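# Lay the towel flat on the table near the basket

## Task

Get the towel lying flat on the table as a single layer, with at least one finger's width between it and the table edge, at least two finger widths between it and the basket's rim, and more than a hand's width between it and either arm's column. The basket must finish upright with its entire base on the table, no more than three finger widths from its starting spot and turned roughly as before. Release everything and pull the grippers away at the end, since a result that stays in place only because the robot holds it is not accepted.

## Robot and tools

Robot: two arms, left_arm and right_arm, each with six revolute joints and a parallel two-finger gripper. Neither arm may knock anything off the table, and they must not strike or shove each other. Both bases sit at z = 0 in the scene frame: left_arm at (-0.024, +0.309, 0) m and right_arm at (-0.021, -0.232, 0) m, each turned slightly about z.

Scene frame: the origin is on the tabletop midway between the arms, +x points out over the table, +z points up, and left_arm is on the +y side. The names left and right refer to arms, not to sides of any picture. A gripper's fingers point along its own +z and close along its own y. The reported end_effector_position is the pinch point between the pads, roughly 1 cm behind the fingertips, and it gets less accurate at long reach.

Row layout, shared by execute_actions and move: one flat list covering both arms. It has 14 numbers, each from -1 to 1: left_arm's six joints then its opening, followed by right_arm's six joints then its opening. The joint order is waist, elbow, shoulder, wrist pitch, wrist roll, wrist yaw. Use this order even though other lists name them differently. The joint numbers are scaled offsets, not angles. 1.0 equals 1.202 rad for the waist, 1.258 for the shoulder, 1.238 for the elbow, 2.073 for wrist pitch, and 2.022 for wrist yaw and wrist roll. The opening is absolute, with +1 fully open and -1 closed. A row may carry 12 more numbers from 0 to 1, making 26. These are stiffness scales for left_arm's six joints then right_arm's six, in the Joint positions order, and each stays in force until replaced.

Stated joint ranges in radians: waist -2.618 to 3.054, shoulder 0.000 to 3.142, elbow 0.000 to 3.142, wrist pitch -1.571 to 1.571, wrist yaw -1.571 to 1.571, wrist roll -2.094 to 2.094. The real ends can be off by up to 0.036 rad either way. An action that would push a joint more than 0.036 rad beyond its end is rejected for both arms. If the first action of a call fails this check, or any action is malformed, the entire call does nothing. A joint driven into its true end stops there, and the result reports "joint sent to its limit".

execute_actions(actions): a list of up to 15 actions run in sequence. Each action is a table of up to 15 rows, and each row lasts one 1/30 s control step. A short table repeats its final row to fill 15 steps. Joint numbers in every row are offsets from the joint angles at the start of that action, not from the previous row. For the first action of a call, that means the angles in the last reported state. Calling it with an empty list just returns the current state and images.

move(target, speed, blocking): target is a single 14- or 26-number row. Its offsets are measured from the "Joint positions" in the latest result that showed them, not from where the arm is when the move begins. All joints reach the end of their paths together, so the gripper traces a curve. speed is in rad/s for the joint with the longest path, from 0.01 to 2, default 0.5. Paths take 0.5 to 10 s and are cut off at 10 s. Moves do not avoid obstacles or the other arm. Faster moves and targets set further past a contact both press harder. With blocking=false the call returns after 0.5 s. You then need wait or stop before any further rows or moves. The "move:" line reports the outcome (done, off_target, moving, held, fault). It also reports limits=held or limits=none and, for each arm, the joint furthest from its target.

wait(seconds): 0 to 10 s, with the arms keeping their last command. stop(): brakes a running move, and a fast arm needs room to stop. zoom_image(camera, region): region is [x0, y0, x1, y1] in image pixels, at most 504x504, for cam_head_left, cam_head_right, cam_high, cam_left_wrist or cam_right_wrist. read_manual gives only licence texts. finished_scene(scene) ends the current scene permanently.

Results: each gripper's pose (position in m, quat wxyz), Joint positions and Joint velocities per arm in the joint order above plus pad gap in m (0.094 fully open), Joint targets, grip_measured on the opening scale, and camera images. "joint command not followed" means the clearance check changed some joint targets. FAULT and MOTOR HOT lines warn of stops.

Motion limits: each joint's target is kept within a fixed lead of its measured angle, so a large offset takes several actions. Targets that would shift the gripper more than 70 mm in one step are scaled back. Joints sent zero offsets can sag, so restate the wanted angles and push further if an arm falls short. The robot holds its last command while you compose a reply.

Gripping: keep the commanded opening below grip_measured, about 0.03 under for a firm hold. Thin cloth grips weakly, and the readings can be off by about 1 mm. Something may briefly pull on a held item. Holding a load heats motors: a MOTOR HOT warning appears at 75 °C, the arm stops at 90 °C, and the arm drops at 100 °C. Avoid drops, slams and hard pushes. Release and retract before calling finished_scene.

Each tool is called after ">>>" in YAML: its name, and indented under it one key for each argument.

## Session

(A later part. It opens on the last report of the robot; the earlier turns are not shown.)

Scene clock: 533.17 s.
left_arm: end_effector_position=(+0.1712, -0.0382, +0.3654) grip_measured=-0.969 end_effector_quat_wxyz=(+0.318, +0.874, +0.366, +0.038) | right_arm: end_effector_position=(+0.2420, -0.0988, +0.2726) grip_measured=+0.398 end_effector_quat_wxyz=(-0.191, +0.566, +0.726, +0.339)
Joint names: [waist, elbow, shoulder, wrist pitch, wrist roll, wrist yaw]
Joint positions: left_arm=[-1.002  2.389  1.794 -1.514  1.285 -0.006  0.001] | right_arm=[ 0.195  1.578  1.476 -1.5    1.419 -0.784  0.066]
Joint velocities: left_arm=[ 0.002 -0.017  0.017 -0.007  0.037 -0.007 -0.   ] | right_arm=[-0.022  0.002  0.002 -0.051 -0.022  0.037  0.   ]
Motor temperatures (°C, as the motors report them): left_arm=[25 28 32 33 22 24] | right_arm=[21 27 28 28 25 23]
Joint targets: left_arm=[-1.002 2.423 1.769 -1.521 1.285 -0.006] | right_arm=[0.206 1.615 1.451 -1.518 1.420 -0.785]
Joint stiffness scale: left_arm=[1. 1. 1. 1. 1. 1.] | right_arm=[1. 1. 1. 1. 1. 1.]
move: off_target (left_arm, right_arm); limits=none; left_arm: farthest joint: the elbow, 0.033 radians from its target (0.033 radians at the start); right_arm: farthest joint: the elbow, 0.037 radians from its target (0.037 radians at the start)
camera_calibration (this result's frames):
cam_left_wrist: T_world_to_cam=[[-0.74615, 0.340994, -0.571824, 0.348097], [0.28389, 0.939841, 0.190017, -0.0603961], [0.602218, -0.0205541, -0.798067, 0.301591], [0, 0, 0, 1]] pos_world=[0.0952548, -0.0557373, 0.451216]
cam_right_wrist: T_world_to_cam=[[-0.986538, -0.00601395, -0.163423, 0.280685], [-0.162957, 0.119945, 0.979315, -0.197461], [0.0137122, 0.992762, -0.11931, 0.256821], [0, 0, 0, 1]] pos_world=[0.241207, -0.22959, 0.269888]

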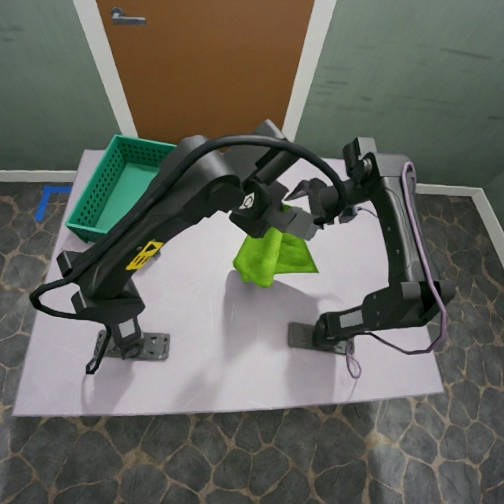

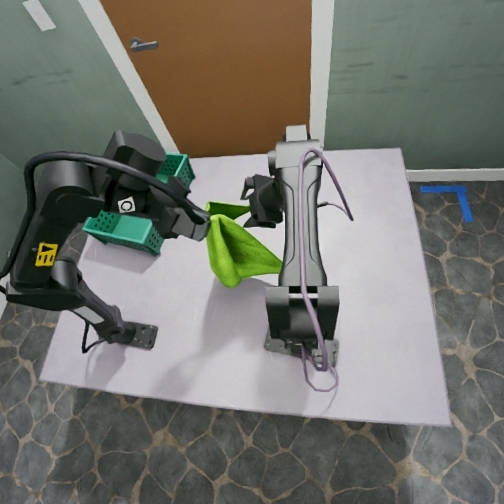

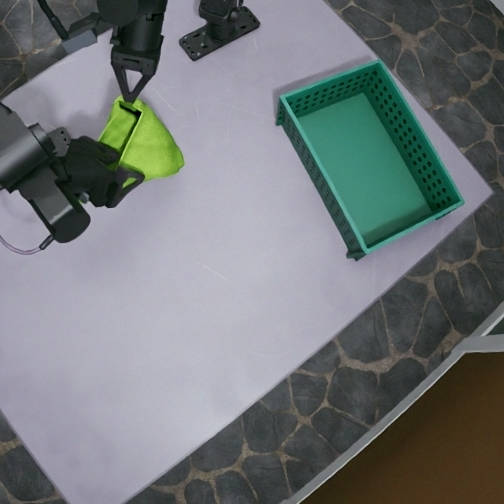

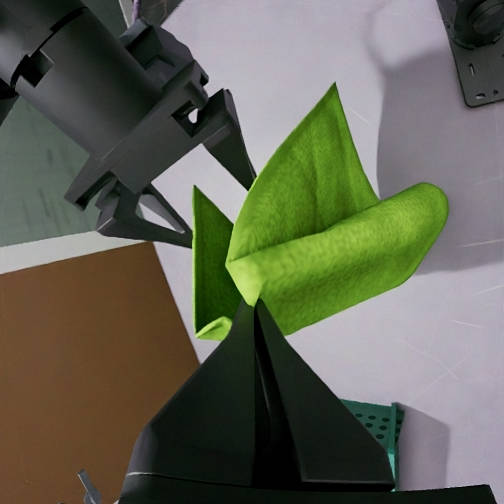

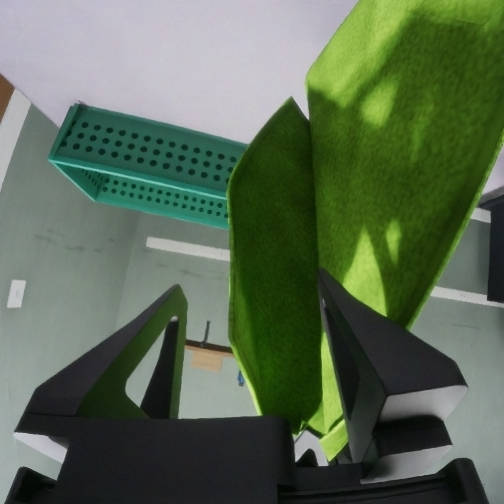

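The corner is between the fingers. Close.

>>> execute_actions:
  actions:
    - [[0,0.027,-0.02,-0.003,0,0,-1, 0,0.027,-0.02,-0.005,0,0,0.2],[0,0.027,-0.02,-0.003,0,0,-1, 0,0.027,-0.02,-0.005,0,0,0.1],[0,0.027,-0.02,-0.003,0,0,-1, 0,0.027,-0.02,-0.005,0,0,0.0],[0,0.027,-0.02,-0.003,0,0,-1, 0,0.027,-0.02,-0.005,0,0,-0.1],[0,0.027,-0.02,-0.003,0,0,-1, 0,0.027,-0.02,-0.005,0,0,-0.2],[0,0.027,-0.02,-0.003,0,0,-1, 0,0.027,-0.02,-0.005,0,0,-0.3],[0,0.027,-0.02,-0.003,0,0,-1, 0,0.027,-0.02,-0.005,0,0,-0.4],[0,0.027,-0.02,-0.003,0,0,-1, 0,0.027,-0.02,-0.005,0,0,-0.5],[0,0.027,-0.02,-0.003,0,0,-1, 0,0.027,-0.02,-0.005,0,0,-0.6],[0,0.027,-0.02,-0.003,0,0,-1, 0,0.027,-0.02,-0.005,0,0,-0.7],[0,0.027,-0.02,-0.003,0,0,-1, 0,0.027,-0.02,-0.005,0,0,-0.78],[0,0.027,-0.02,-0.003,0,0,-1, 0,0.027,-0.02,-0.005,0,0,-0.85],[0,0.027,-0.02,-0.003,0,0,-1, 0,0.027,-0.02,-0.005,0,0,-0.9],[0,0.027,-0.02,-0.003,0,0,-1, 0,0.027,-0.02,-0.005,0,0,-0.94],[0,0.027,-0.02,-0.003,0,0,-1, 0,0.027,-0.02,-0.005,0,0,-1]]
    - [[0,0.027,-0.02,-0.003,0,0,-1, 0,0.027,-0.02,-0.005,0,0,-1]]

Scene clock: 545.40 s.
left_arm: end_effector_position=(+0.1712, -0.0382, +0.3654) grip_measured=-0.969 end_effector_quat_wxyz=(+0.318, +0.874, +0.366, +0.038) | right_arm: end_effector_position=(+0.2419, -0.0988, +0.2725) grip_measured=-0.972 end_effector_quat_wxyz=(-0.192, +0.567, +0.726, +0.339)
Joint names: [waist, elbow, shoulder, wrist pitch, wrist roll, wrist yaw]
Joint positions: left_arm=[-1.002  2.389  1.794 -1.514  1.285 -0.006  0.001] | right_arm=[ 0.195  1.578  1.476 -1.5    1.419 -0.784  0.001]
Joint velocities: left_arm=[-0.032  0.002  0.027 -0.007 -0.022  0.051  0.   ] | right_arm=[ 0.007 -0.002  0.002 -0.051  0.022 -0.095 -0.   ]
Motor temperatures (°C, as the motors report them): left_arm=[25 28 32 33 22 24] | right_arm=[21 28 28 28 25 23]
Joint targets: left_arm=[-1.002 2.423 1.769 -1.521 1.285 -0.006] | right_arm=[0.195 1.611 1.451 -1.511 1.419 -0.784]
Joint stiffness scale: left_arm=[1. 1. 1. 1. 1. 1.] | right_arm=[1. 1. 1. 1. 1. 1.]
camera_calibration (this result's frames):
cam_left_wrist: T_world_to_cam=[[-0.74615, 0.340994, -0.571824, 0.348097], [0.28389, 0.939841, 0.190017, -0.0603961], [0.602218, -0.0205541, -0.798067, 0.301591], [0, 0, 0, 1]] pos_world=[0.0952548, -0.0557373, 0.451216]
cam_right_wrist: T_world_to_cam=[[-0.9866, -0.00601538, -0.163046, 0.280523], [-0.162584, 0.119954, 0.979376, -0.197566], [0.0136667, 0.992761, -0.119324, 0.256837], [0, 0, 0, 1]] pos_world=[0.241133, -0.229592, 0.269877]

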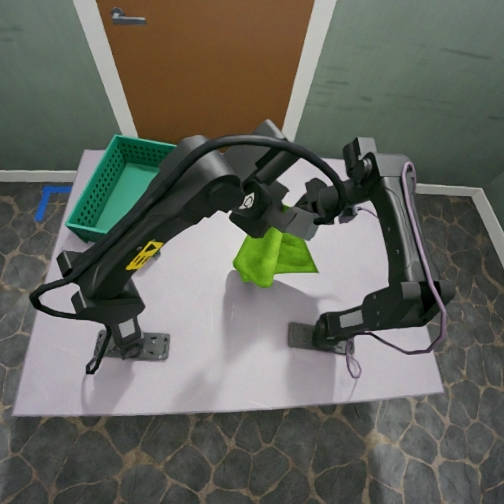

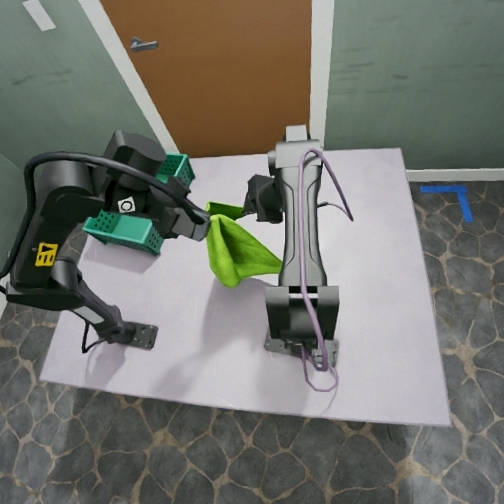

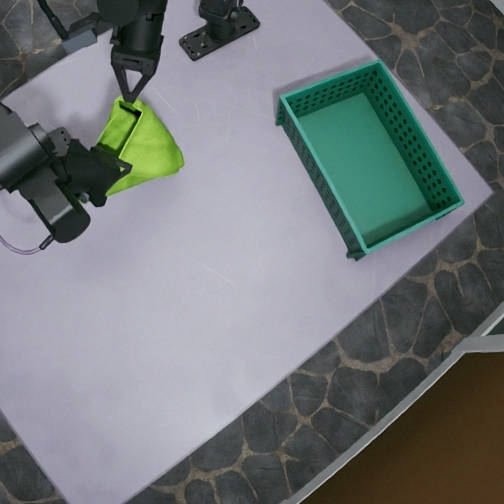

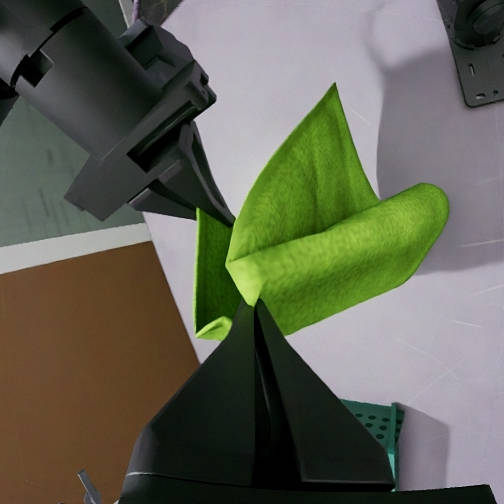

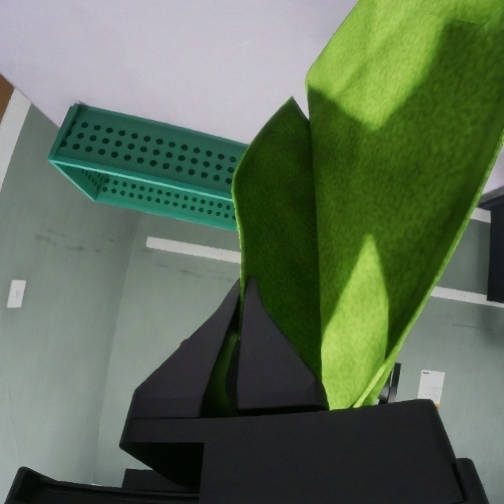

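>>> move:
  target: [0.349,-0.367,0.035,0.09,0.386,0,-1, 0.078,0.421,0.506,0.075,-0.1,0,-1]
  speed: 0.4

Scene clock: 615.20 s.
left_arm: end_effector_position=(+0.3088, +0.0530, +0.2289) grip_measured=-0.969 end_effector_quat_wxyz=(+0.145, +0.960, +0.206, +0.123) | right_arm: end_effector_position=(+0.3937, -0.0535, +0.1957) grip_measured=-0.972 end_effector_quat_wxyz=(-0.189, +0.462, +0.797, +0.341)
Joint names: [waist, elbow, shoulder, wrist pitch, wrist roll, wrist yaw]
Joint positions: left_arm=[-0.597  1.951  1.841 -1.299  2.059 -0.001  0.001] | right_arm=[ 0.291  2.062  2.12  -1.371  1.228 -0.79   0.001]
Joint velocities: left_arm=[ 0.002 -0.007 -0.017 -0.007 -0.051 -0.022 -0.001] | right_arm=[-0.007  0.007  0.022  0.022  0.022  0.037 -0.001]
Motor temperatures (°C, as the motors report them): left_arm=[25 28 31 33 22 24] | right_arm=[21 28 28 27 25 23]
Joint targets: left_arm=[-0.582 1.935 1.839 -1.328 2.065 -0.006] | right_arm=[0.289 2.099 2.112 -1.345 1.217 -0.784]
Joint stiffness scale: left_arm=[1. 1. 1. 1. 1. 1.] | right_arm=[1. 1. 1. 1. 1. 1.]
move: off_target (left_arm, right_arm); limits=none; left_arm: farthest joint: the wrist pitch, 0.029 radians from its target (0.187 radians at the start); right_arm: farthest joint: the elbow, 0.038 radians from its target (0.521 radians at the start)
camera_calibration (this result's frames):
cam_left_wrist: T_world_to_cam=[[-0.532248, 0.742407, -0.406871, 0.21652], [0.465098, 0.658, 0.592217, -0.292294], [0.707387, 0.125971, -0.695511, 0.0479322], [0, 0, 0, 1]] pos_world=[0.217281, 0.0255453, 0.294535]
cam_right_wrist: T_world_to_cam=[[-0.936713, -0.230183, -0.26379, 0.406119], [-0.287399, 0.0752927, 0.954847, -0.0515321], [-0.199928, 0.97023, -0.136682, 0.286951], [0, 0, 0, 1]] pos_world=[0.422976, -0.181047, 0.195556]

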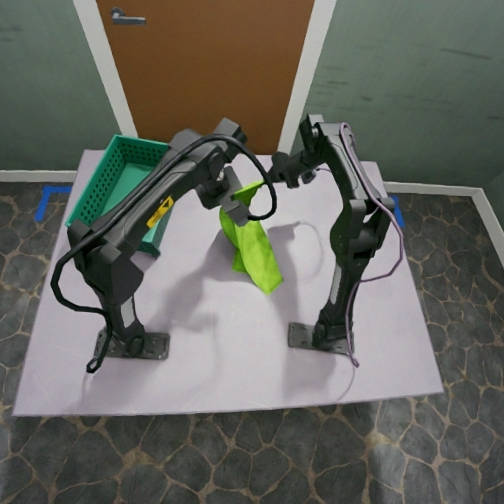

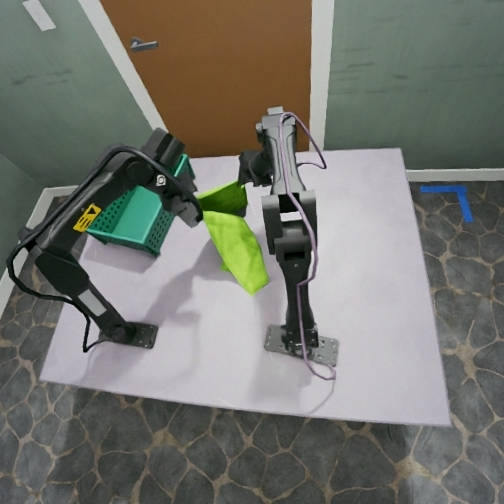

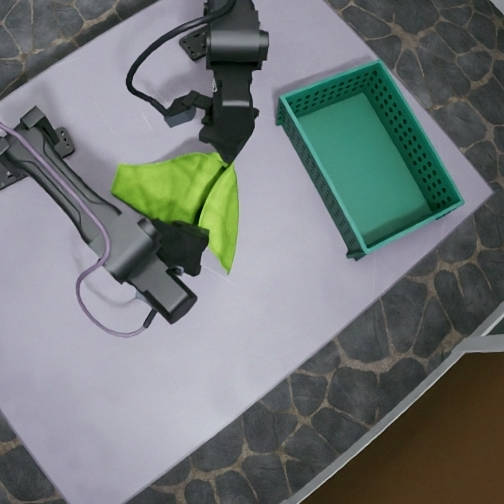

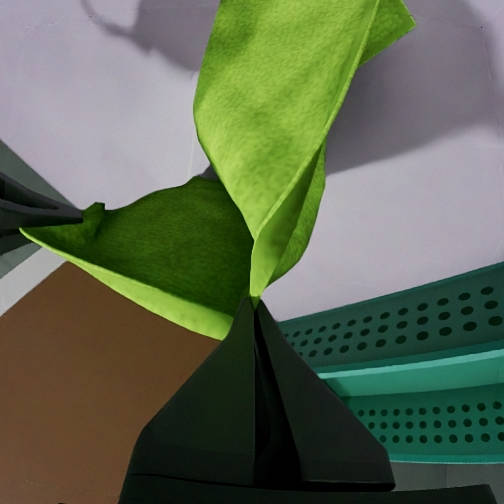

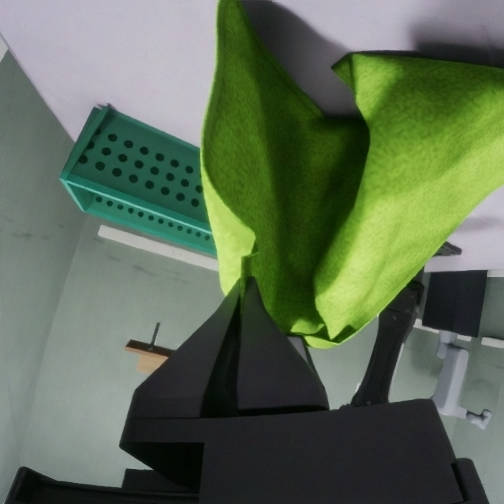

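>>> zoom_image:
  camera: "cam_head_left"
  region: [200, 190, 320, 310]

>>> zoom_image:
  camera: "cam_head_right"
  region: [180, 180, 300, 300]

Region (200, 190, 320, 310) of cam_head_left's 504x504 image, scaled by 4.200, with more detail than that image has.

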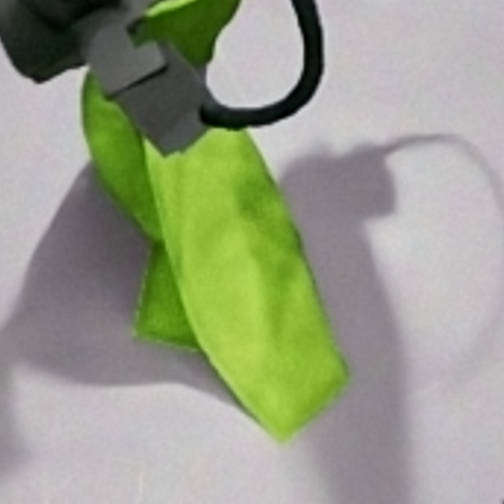

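Region (180, 180, 300, 300) of cam_head_right's 504x504 image, scaled by 4.200, with more detail than that image has.

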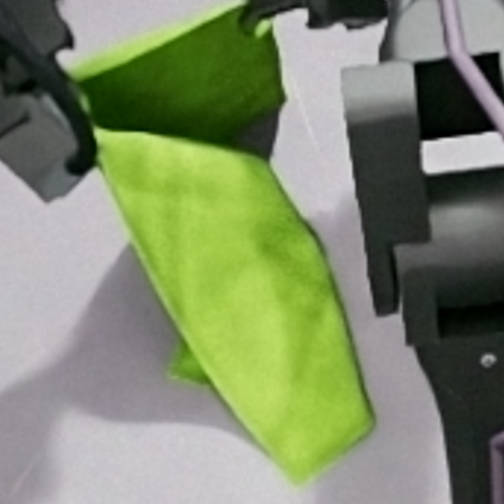

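>>> execute_actions:
  actions:
    - [[0,0,0,0,0,0,-0.94, 0,0.027,0,0,0,0,-1],[0,0,0,0,0,0,-0.9, 0,0.027,0,0,0,0,-1],[0,0,0,0,0,0,-0.85, 0,0.027,0,0,0,0,-1],[0,0,0,0,0,0,-0.8, 0,0.027,0,0,0,0,-1],[0,0,0,0,0,0,-0.7, 0,0.027,0,0,0,0,-1],[0,0,0,0,0,0,-0.6, 0,0.027,0,0,0,0,-1],[0,0,0,0,0,0,-0.5, 0,0.027,0,0,0,0,-1],[0,0,0,0,0,0,-0.4, 0,0.027,0,0,0,0,-1],[0,0,0,0,0,0,-0.3, 0,0.027,0,0,0,0,-1],[0,0,0,0,0,0,-0.2, 0,0.027,0,0,0,0,-1],[0,0,0,0,0,0,-0.1, 0,0.027,0,0,0,0,-1]]

>>> move:
  target: [-0.2,-0.1,-0.1,-0.05,-1.0,0,-0.1, -0.38,0.027,0,0,0,0,-1]
  speed: 1.2

Scene clock: 658.97 s.
left_arm: end_effector_position=(+0.3103, +0.0517, +0.2296) grip_measured=-0.103 end_effector_quat_wxyz=(+0.148, +0.959, +0.206, +0.125) | right_arm: end_effector_position=(+0.3937, -0.0536, +0.1957) grip_measured=-0.972 end_effector_quat_wxyz=(-0.189, +0.462, +0.797, +0.341)
Joint names: [waist, elbow, shoulder, wrist pitch, wrist roll, wrist yaw]
Joint positions: left_arm=[-0.597  1.951  1.841 -1.29   2.06  -0.     0.042] | right_arm=[ 0.291  2.062  2.12  -1.371  1.228 -0.79   0.001]
Joint velocities: left_arm=[ 0.002 -0.007  0.002  0.037  0.081  0.007  0.001] | right_arm=[-0.002 -0.002  0.002  0.051 -0.007  0.022 -0.001]
Motor temperatures (°C, as the motors report them): left_arm=[25 27 31 32 22 24] | right_arm=[21 28 30 27 25 23]
Joint targets: left_arm=[-0.597 1.951 1.841 -1.299 2.059 -0.001] | right_arm=[0.291 2.095 2.120 -1.371 1.228 -0.791]
Joint stiffness scale: left_arm=[1. 1. 1. 1. 1. 1.] | right_arm=[1. 1. 1. 1. 1. 1.]
camera_calibration (this result's frames):
cam_left_wrist: T_world_to_cam=[[-0.528893, 0.740687, -0.414312, 0.219324], [0.46198, 0.660778, 0.591563, -0.291606], [0.711932, 0.12147, -0.691664, 0.0455568], [0, 0, 0, 1]] pos_world=[0.218282, 0.0247026, 0.294882]
cam_right_wrist: T_world_to_cam=[[-0.93658, -0.230482, -0.264001, 0.40608], [-0.287719, 0.0755947, 0.954727, -0.0513136], [-0.200091, 0.970136, -0.137115, 0.287136], [0, 0, 0, 1]] pos_world=[0.423016, -0.181087, 0.195566]

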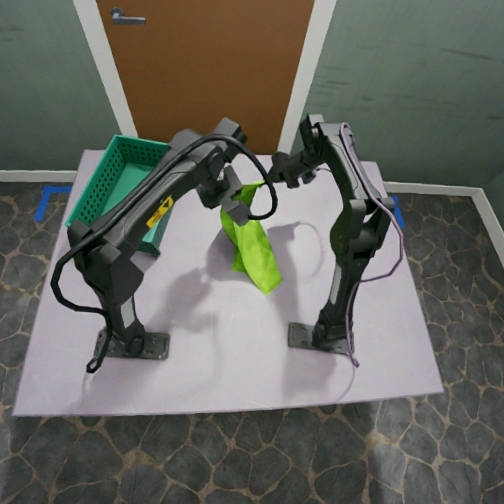

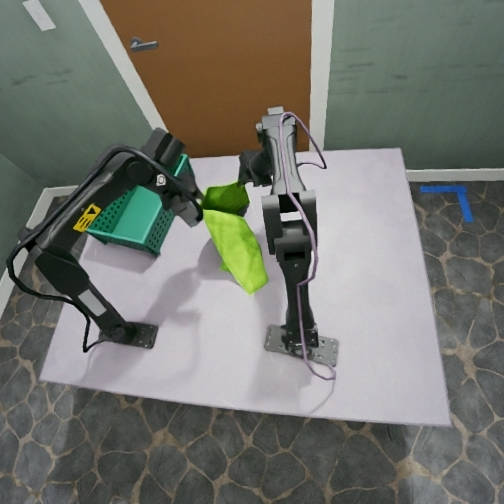

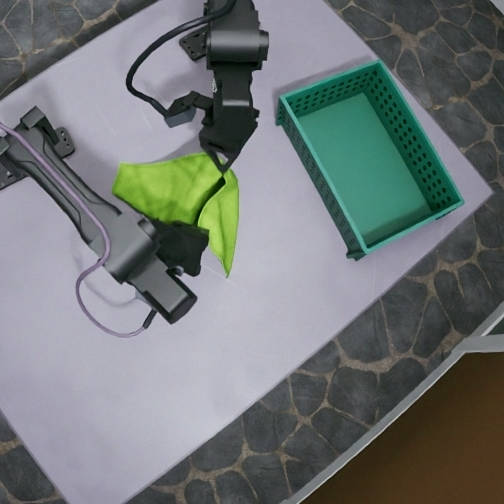

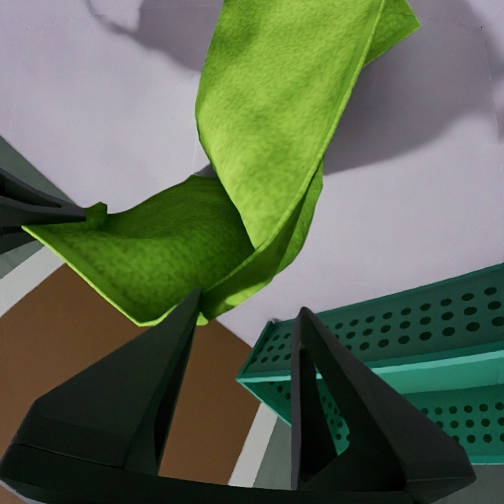

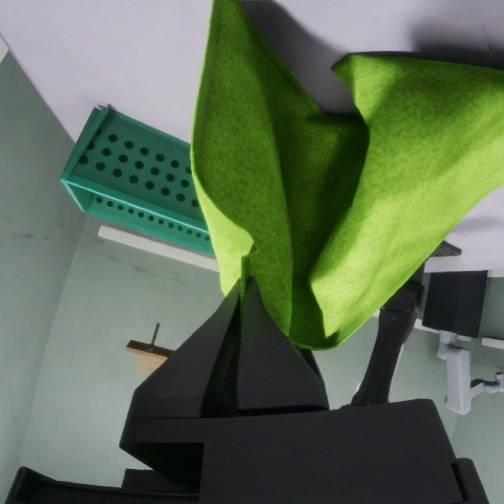

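Scene clock: 661.63 s.
left_arm: end_effector_position=(+0.2128, +0.0196, +0.2241) grip_measured=-0.103 end_effector_quat_wxyz=(+0.132, +0.447, +0.883, -0.059) | right_arm: end_effector_position=(+0.4298, -0.2525, +0.1952) grip_measured=-0.972 end_effector_quat_wxyz=(-0.107, +0.628, +0.674, +0.373)
Joint names: [waist, elbow, shoulder, wrist pitch, wrist roll, wrist yaw]
Joint positions: left_arm=[-0.826  1.839  1.742 -1.378  0.048 -0.     0.042] | right_arm=[-0.16   2.062  2.12  -1.371  1.228 -0.786  0.001]
Joint velocities: left_arm=[-0.002  0.012 -0.012  0.022 -0.081 -0.007 -0.001] | right_arm=[ 0.002  0.002  0.002 -0.037  0.022  0.022 -0.   ]
Motor temperatures (°C, as the motors report them): left_arm=[25 27 31 32 22 24] | right_arm=[21 28 30 27 25 23]
Joint targets: left_arm=[-0.837 1.827 1.715 -1.394 0.038 -0.000] | right_arm=[-0.166 2.095 2.120 -1.371 1.228 -0.790]
Joint stiffness scale: left_arm=[1. 1. 1. 1. 1. 1.] | right_arm=[1. 1. 1. 1. 1. 1.]
move: off_target (left_arm, right_arm); limits=none; left_arm: farthest joint: the shoulder, 0.027 radians from its target (0.126 radians at the start); right_arm: farthest joint: the elbow, 0.034 radians from its target (0.034 radians at the start)
camera_calibration (this result's frames):
cam_left_wrist: T_world_to_cam=[[-0.648778, -0.760978, -0.000145479, 0.151331], [-0.724247, 0.617404, 0.307049, 0.0949792], [-0.233568, 0.199312, -0.951694, 0.37298], [0, 0, 0, 1]] pos_world=[0.254085, -0.0178205, 0.325822]
cam_right_wrist: T_world_to_cam=[[-0.943705, 0.1999, -0.263556, 0.50555], [-0.224816, 0.196865, 0.954307, -0.0217654], [0.242651, 0.959836, -0.140842, 0.295147], [0, 0, 0, 1]] pos_world=[0.400579, -0.380067, 0.195581]

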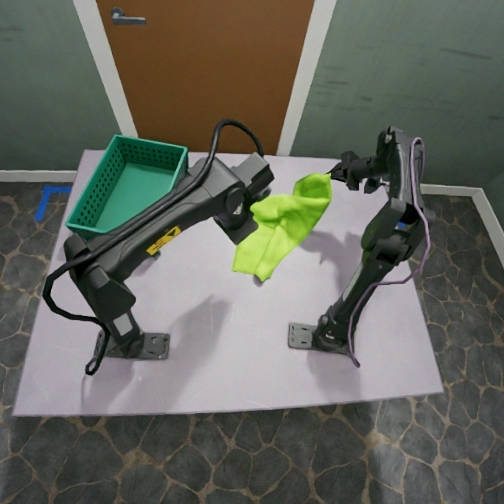

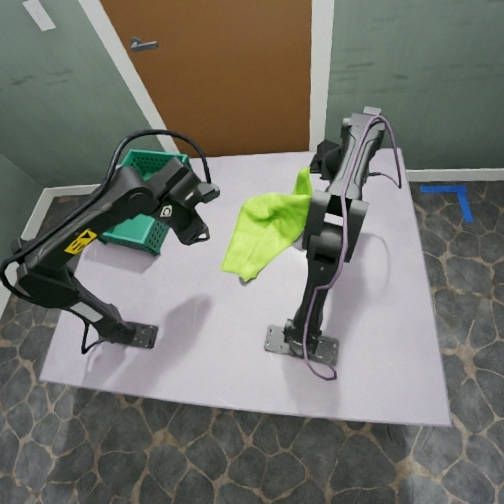

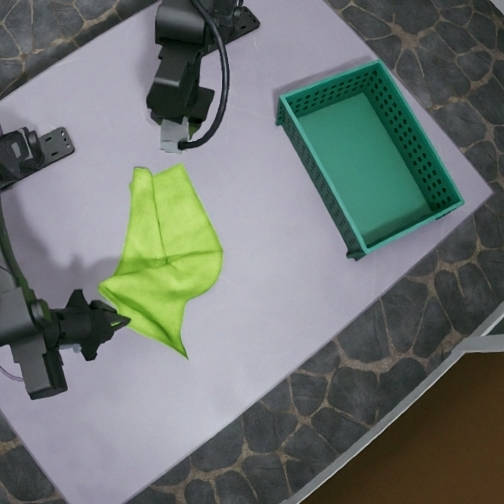

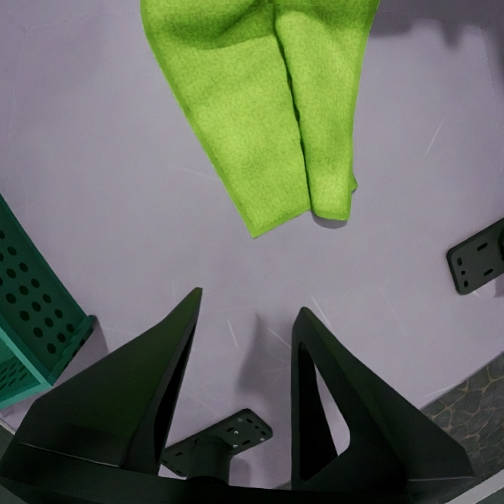

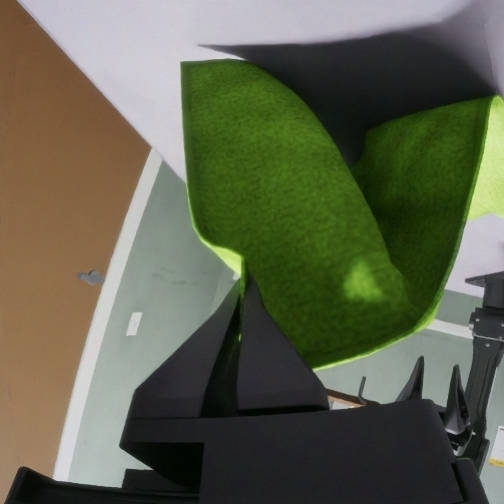

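>>> zoom_image:
  camera: "cam_left_wrist"
  region: [220, 120, 400, 260]

>>> zoom_image:
  camera: "cam_high"
  region: [70, 150, 290, 370]

Region (220, 120, 400, 260) of cam_left_wrist's 504x504 image, scaled by 2.800, with more detail than that image has.

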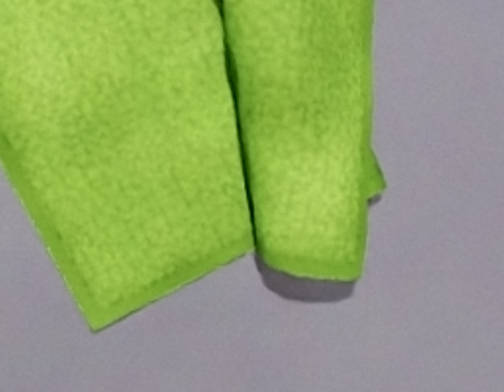

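Region (70, 150, 290, 370) of cam_high's 504x504 image, scaled by 2.291, with more detail than that image has.

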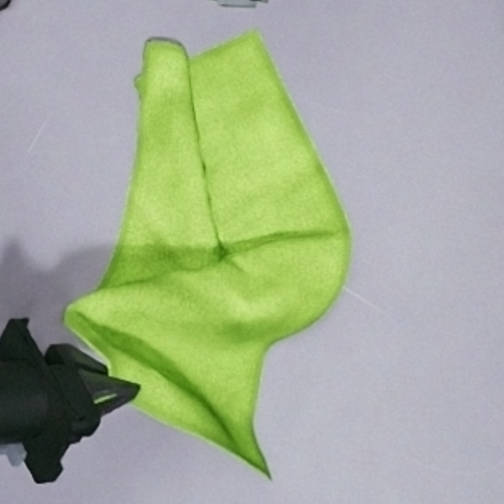

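>>> move:
  target: [-0.223,-0.108,0.288,0.115,0.189,-0.035,-0.1, 0,0.027,0,0,0,0,-1]
  speed: 0.5

Scene clock: 690.53 s.
left_arm: end_effector_position=(+0.1508, -0.0573, +0.0516) grip_measured=-0.103 end_effector_quat_wxyz=(+0.009, +0.709, +0.705, +0.030) | right_arm: end_effector_position=(+0.4298, -0.2526, +0.1951) grip_measured=-0.972 end_effector_quat_wxyz=(-0.107, +0.629, +0.674, +0.372)
Joint names: [waist, elbow, shoulder, wrist pitch, wrist roll, wrist yaw]
Joint positions: left_arm=[-1.093  1.709  2.123 -1.16   0.42  -0.062  0.042] | right_arm=[-0.16   2.062  2.12  -1.371  1.228 -0.785  0.001]
Joint velocities: left_arm=[ 0.012  0.007  0.002  0.007 -0.037 -0.022  0.001] | right_arm=[ 0.007 -0.012 -0.017  0.037 -0.051  0.007 -0.001]
Motor temperatures (°C, as the motors report them): left_arm=[25 27 32 31 22 24] | right_arm=[21 28 30 27 25 23]
Joint targets: left_arm=[-1.094 1.705 2.105 -1.139 0.430 -0.071] | right_arm=[-0.160 2.095 2.120 -1.371 1.228 -0.786]
Joint stiffness scale: left_arm=[1. 1. 1. 1. 1. 1.] | right_arm=[1. 1. 1. 1. 1. 1.]
move: off_target (left_arm, right_arm); limits=none; left_arm: farthest joint: the wrist pitch, 0.021 radians from its target (0.239 radians at the start); right_arm: farthest joint: the elbow, 0.034 radians from its target (0.034 radians at the start)
camera_calibration (this result's frames):
cam_left_wrist: T_world_to_cam=[[-0.970354, -0.214226, -0.111897, 0.138251], [-0.239176, 0.78456, 0.572067, 0.0732085], [-0.0347612, 0.581871, -0.812538, 0.194428], [0, 0, 0, 1]] pos_world=[0.158421, -0.140951, 0.13157]
cam_right_wrist: T_world_to_cam=[[-0.943748, 0.199813, -0.263467, 0.505506], [-0.22456, 0.197571, 0.954221, -0.0215748], [0.242719, 0.959709, -0.141587, 0.295313], [0, 0, 0, 1]] pos_world=[0.400547, -0.380159, 0.195584]

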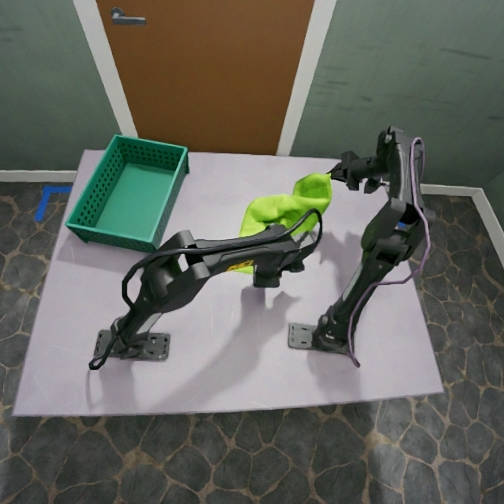

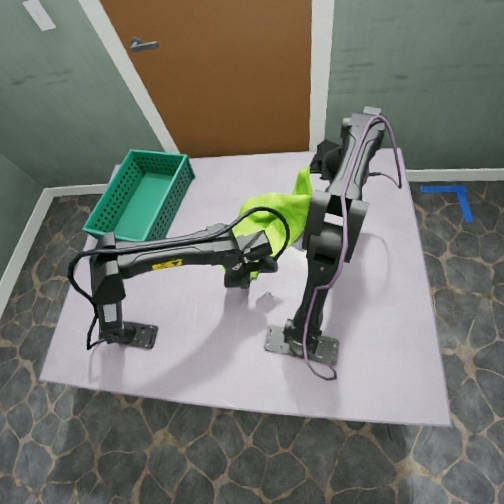

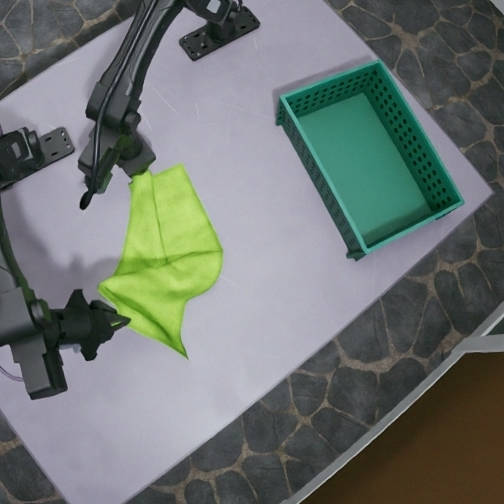

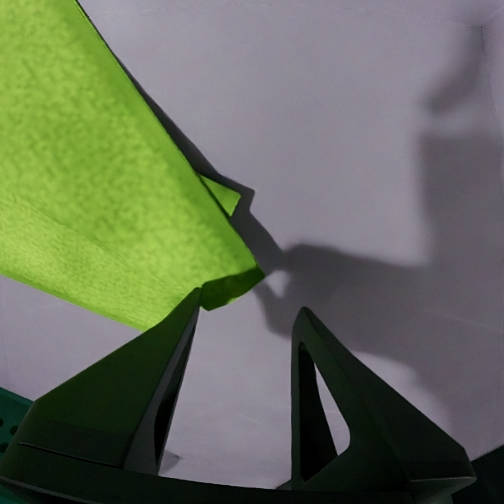

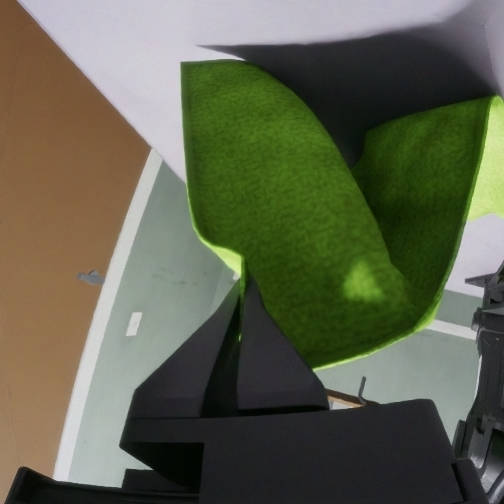

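>>> move:
  target: [0.005,-0.07,0.016,0.063,0,0,-0.4, 0,0.027,0,0,0,0,-1]
  speed: 0.15

Scene clock: 709.83 s.
left_arm: end_effector_position=(+0.1519, -0.0595, +0.0251) grip_measured=-0.397 end_effector_quat_wxyz=(+0.015, +0.709, +0.705, +0.028) | right_arm: end_effector_position=(+0.4298, -0.2527, +0.1950) grip_measured=-0.972 end_effector_quat_wxyz=(-0.107, +0.629, +0.675, +0.372)
Joint names: [waist, elbow, shoulder, wrist pitch, wrist roll, wrist yaw]
Joint positions: left_arm=[-1.093  1.634  2.144 -1.052  0.421 -0.063  0.028] | right_arm=[-0.16   2.062  2.12  -1.371  1.228 -0.785  0.001]
Joint velocities: left_arm=[ 0.012 -0.002 -0.027  0.007 -0.022 -0.066  0.001] | right_arm=[-0.022  0.012  0.002 -0.037 -0.022 -0.081  0.   ]
Motor temperatures (°C, as the motors report them): left_arm=[25 27 33 31 22 24] | right_arm=[21 28 30 27 25 23]
Joint targets: left_arm=[-1.087 1.622 2.143 -1.030 0.420 -0.062] | right_arm=[-0.160 2.095 2.120 -1.371 1.228 -0.785]
Joint stiffness scale: left_arm=[1. 1. 1. 1. 1. 1.] | right_arm=[1. 1. 1. 1. 1. 1.]
move: off_target (left_arm, right_arm); limits=none; left_arm: farthest joint: the wrist pitch, 0.023 radians from its target (0.131 radians at the start); right_arm: farthest joint: the elbow, 0.034 radians from its target (0.034 radians at the start)
camera_calibration (this result's frames):
cam_left_wrist: T_world_to_cam=[[-0.969905, -0.214771, -0.114711, 0.135809], [-0.241641, 0.791163, 0.561846, 0.091418], [-0.0299133, 0.572656, -0.81925, 0.173135], [0, 0, 0, 1]] pos_world=[0.158991, -0.142305, 0.106057]
cam_right_wrist: T_world_to_cam=[[-0.943791, 0.199726, -0.263377, 0.505462], [-0.224304, 0.198276, 0.954135, -0.0213841], [0.242787, 0.959581, -0.142332, 0.29548], [0, 0, 0, 1]] pos_world=[0.400515, -0.380251, 0.195587]

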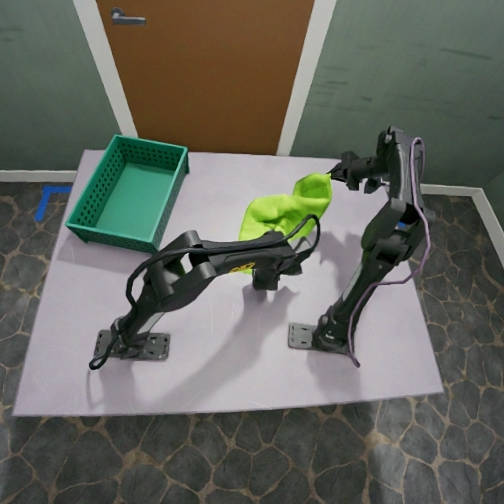

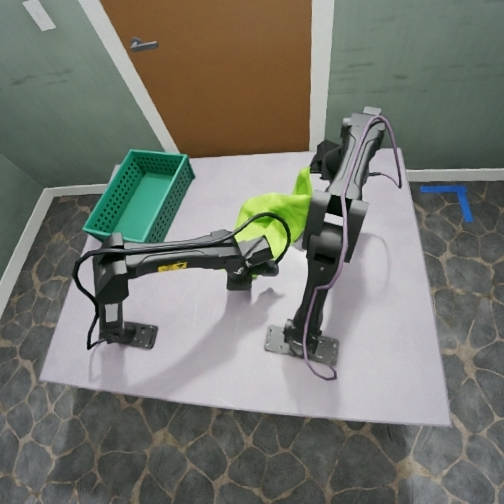

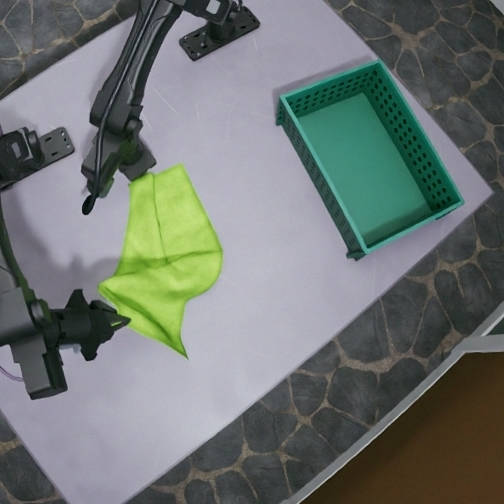

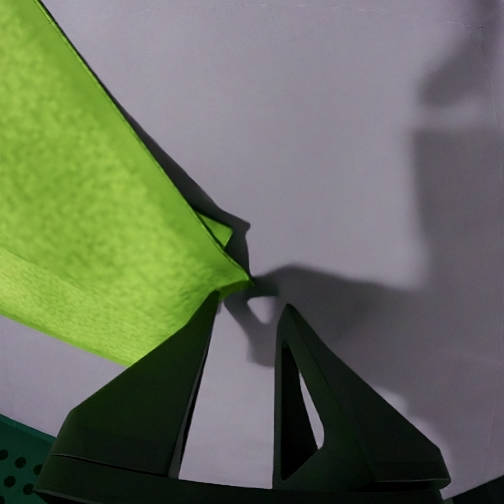

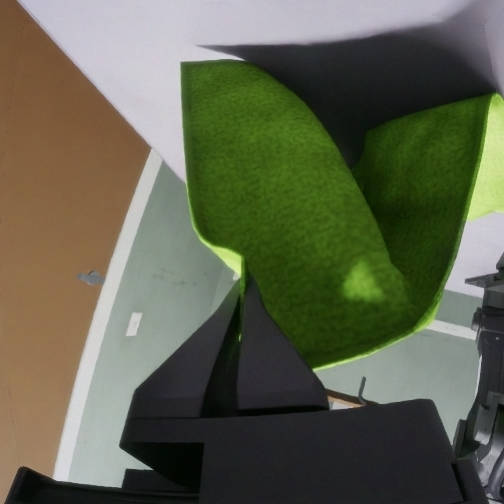

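>>> execute_actions:
  actions:
    - [[0,0,-0.02,0.01,0,0,-0.35, 0,0.027,0,0,0,0,-1],[0,0,-0.03,0.01,0,0,-0.35, 0,0.027,0,0,0,0,-1],[0,0,-0.04,0.01,0,0,-0.35, 0,0.027,0,0,0,0,-1],[0,0,-0.05,0.01,0,0,-0.35, 0,0.027,0,0,0,0,-1],[0,0,-0.06,0.01,0,0,-0.35, 0,0.027,0,0,0,0,-1],[0,0,-0.065,0.01,0,0,-0.35, 0,0.027,0,0,0,0,-1],[0,0,-0.065,0.015,0,0,-0.35, 0,0.027,0,0,0,0,-1],[0.005,0,-0.065,0.02,0,0,-0.35, 0,0.027,0,0,0,0,-1],[0.01,0,-0.065,0.026,0,0,-0.35, 0,0.027,0,0,0,0,-1],[0.013,0,-0.065,0.032,0,0,-0.35, 0,0.027,0,0,0,0,-1],[0.013,0,-0.065,0.037,0,0,-0.35, 0,0.027,0,0,0,0,-1]]
    - [[0.008,0,0,0.01,0,0,-0.35, 0,0.027,0,0,0,0,-1],[0.008,0,0.005,0.01,0,0,-0.35, 0,0.027,0,0,0,0,-1],[0.008,0,0.01,0.01,0,0,-0.35, 0,0.027,0,0,0,0,-1],[0.008,0,0.015,0.01,0,0,-0.35, 0,0.027,0,0,0,0,-1],[0.008,0,0.02,0.01,0,0,-0.35, 0,0.027,0,0,0,0,-1],[0.008,0,0.025,0.01,0,0,-0.35, 0,0.027,0,0,0,0,-1],[0.008,0,0.03,0.01,0,0,-0.35, 0,0.027,0,0,0,0,-1],[0.008,0,0.035,0.01,0,0,-0.35, 0,0.027,0,0,0,0,-1],[0.008,0,0.04,0.01,0,0,-0.35, 0,0.027,0,0,0,0,-1],[0.008,0,0.045,0.01,0,0,-0.35, 0,0.027,0,0,0,0,-1],[0.008,0,0.05,0.01,0,0,-0.35, 0,0.027,0,0,0,0,-1]]

Scene clock: 736.23 s.
left_arm: end_effector_position=(+0.1564, -0.0696, +0.0231) grip_measured=-0.353 end_effector_quat_wxyz=(+0.034, +0.708, +0.705, +0.020) | right_arm: end_effector_position=(+0.4297, -0.2528, +0.1949) grip_measured=-0.972 end_effector_quat_wxyz=(-0.106, +0.629, +0.675, +0.372)
Joint names: [waist, elbow, shoulder, wrist pitch, wrist roll, wrist yaw]
Joint positions: left_arm=[-1.093  1.634  2.15  -1.005  0.421 -0.063  0.03 ] | right_arm=[-0.16   2.062  2.12  -1.371  1.228 -0.784  0.001]
Joint velocities: left_arm=[-0.002  0.007  0.037  0.007 -0.007  0.037 -0.   ] | right_arm=[-0.017 -0.002  0.002  0.007  0.095 -0.081 -0.001]
Motor temperatures (°C, as the motors report them): left_arm=[25 27 32 30 22 24] | right_arm=[21 28 30 27 25 23]
Joint targets: left_arm=[-1.084 1.634 2.142 -0.987 0.421 -0.063] | right_arm=[-0.160 2.095 2.120 -1.371 1.228 -0.784]
Joint stiffness scale: left_arm=[1. 1. 1. 1. 1. 1.] | right_arm=[1. 1. 1. 1. 1. 1.]
camera_calibration (this result's frames):
cam_left_wrist: T_world_to_cam=[[-0.967953, -0.219203, -0.12254, 0.137287], [-0.250602, 0.81152, 0.527857, 0.105275], [-0.0162643, 0.54165, -0.840447, 0.173567], [0, 0, 0, 1]] pos_world=[0.162093, -0.149351, 0.107127]
cam_right_wrist: T_world_to_cam=[[-0.943856, 0.199596, -0.263243, 0.505395], [-0.223921, 0.199334, 0.954005, -0.0210978], [0.242889, 0.959389, -0.143449, 0.295729], [0, 0, 0, 1]] pos_world=[0.400467, -0.380388, 0.195591]

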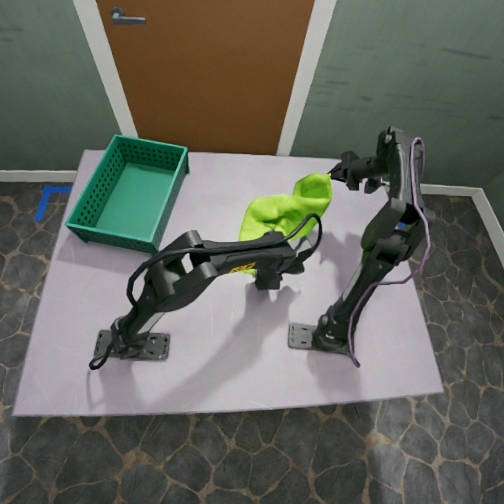

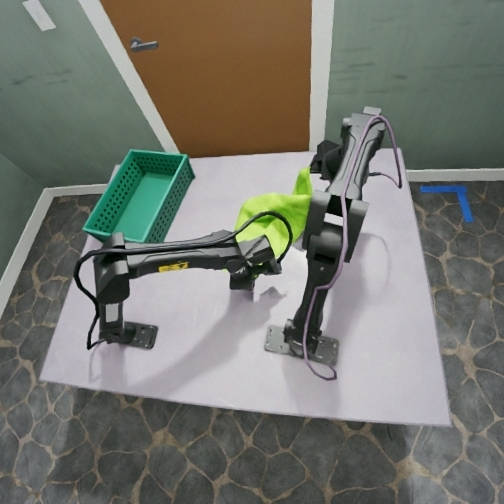

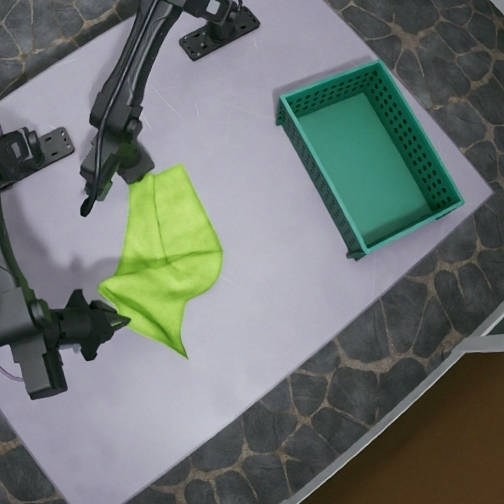

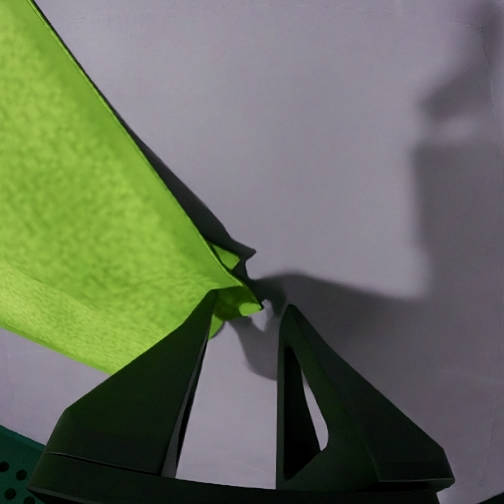

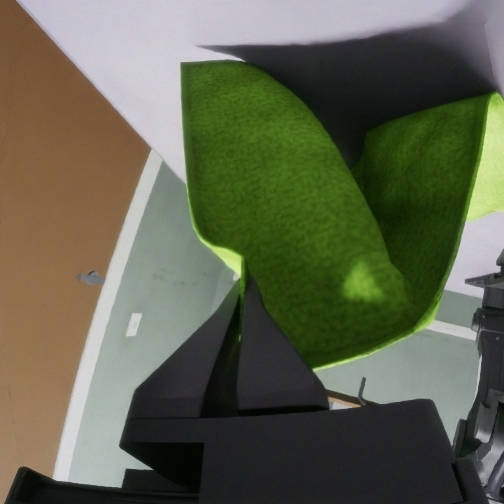

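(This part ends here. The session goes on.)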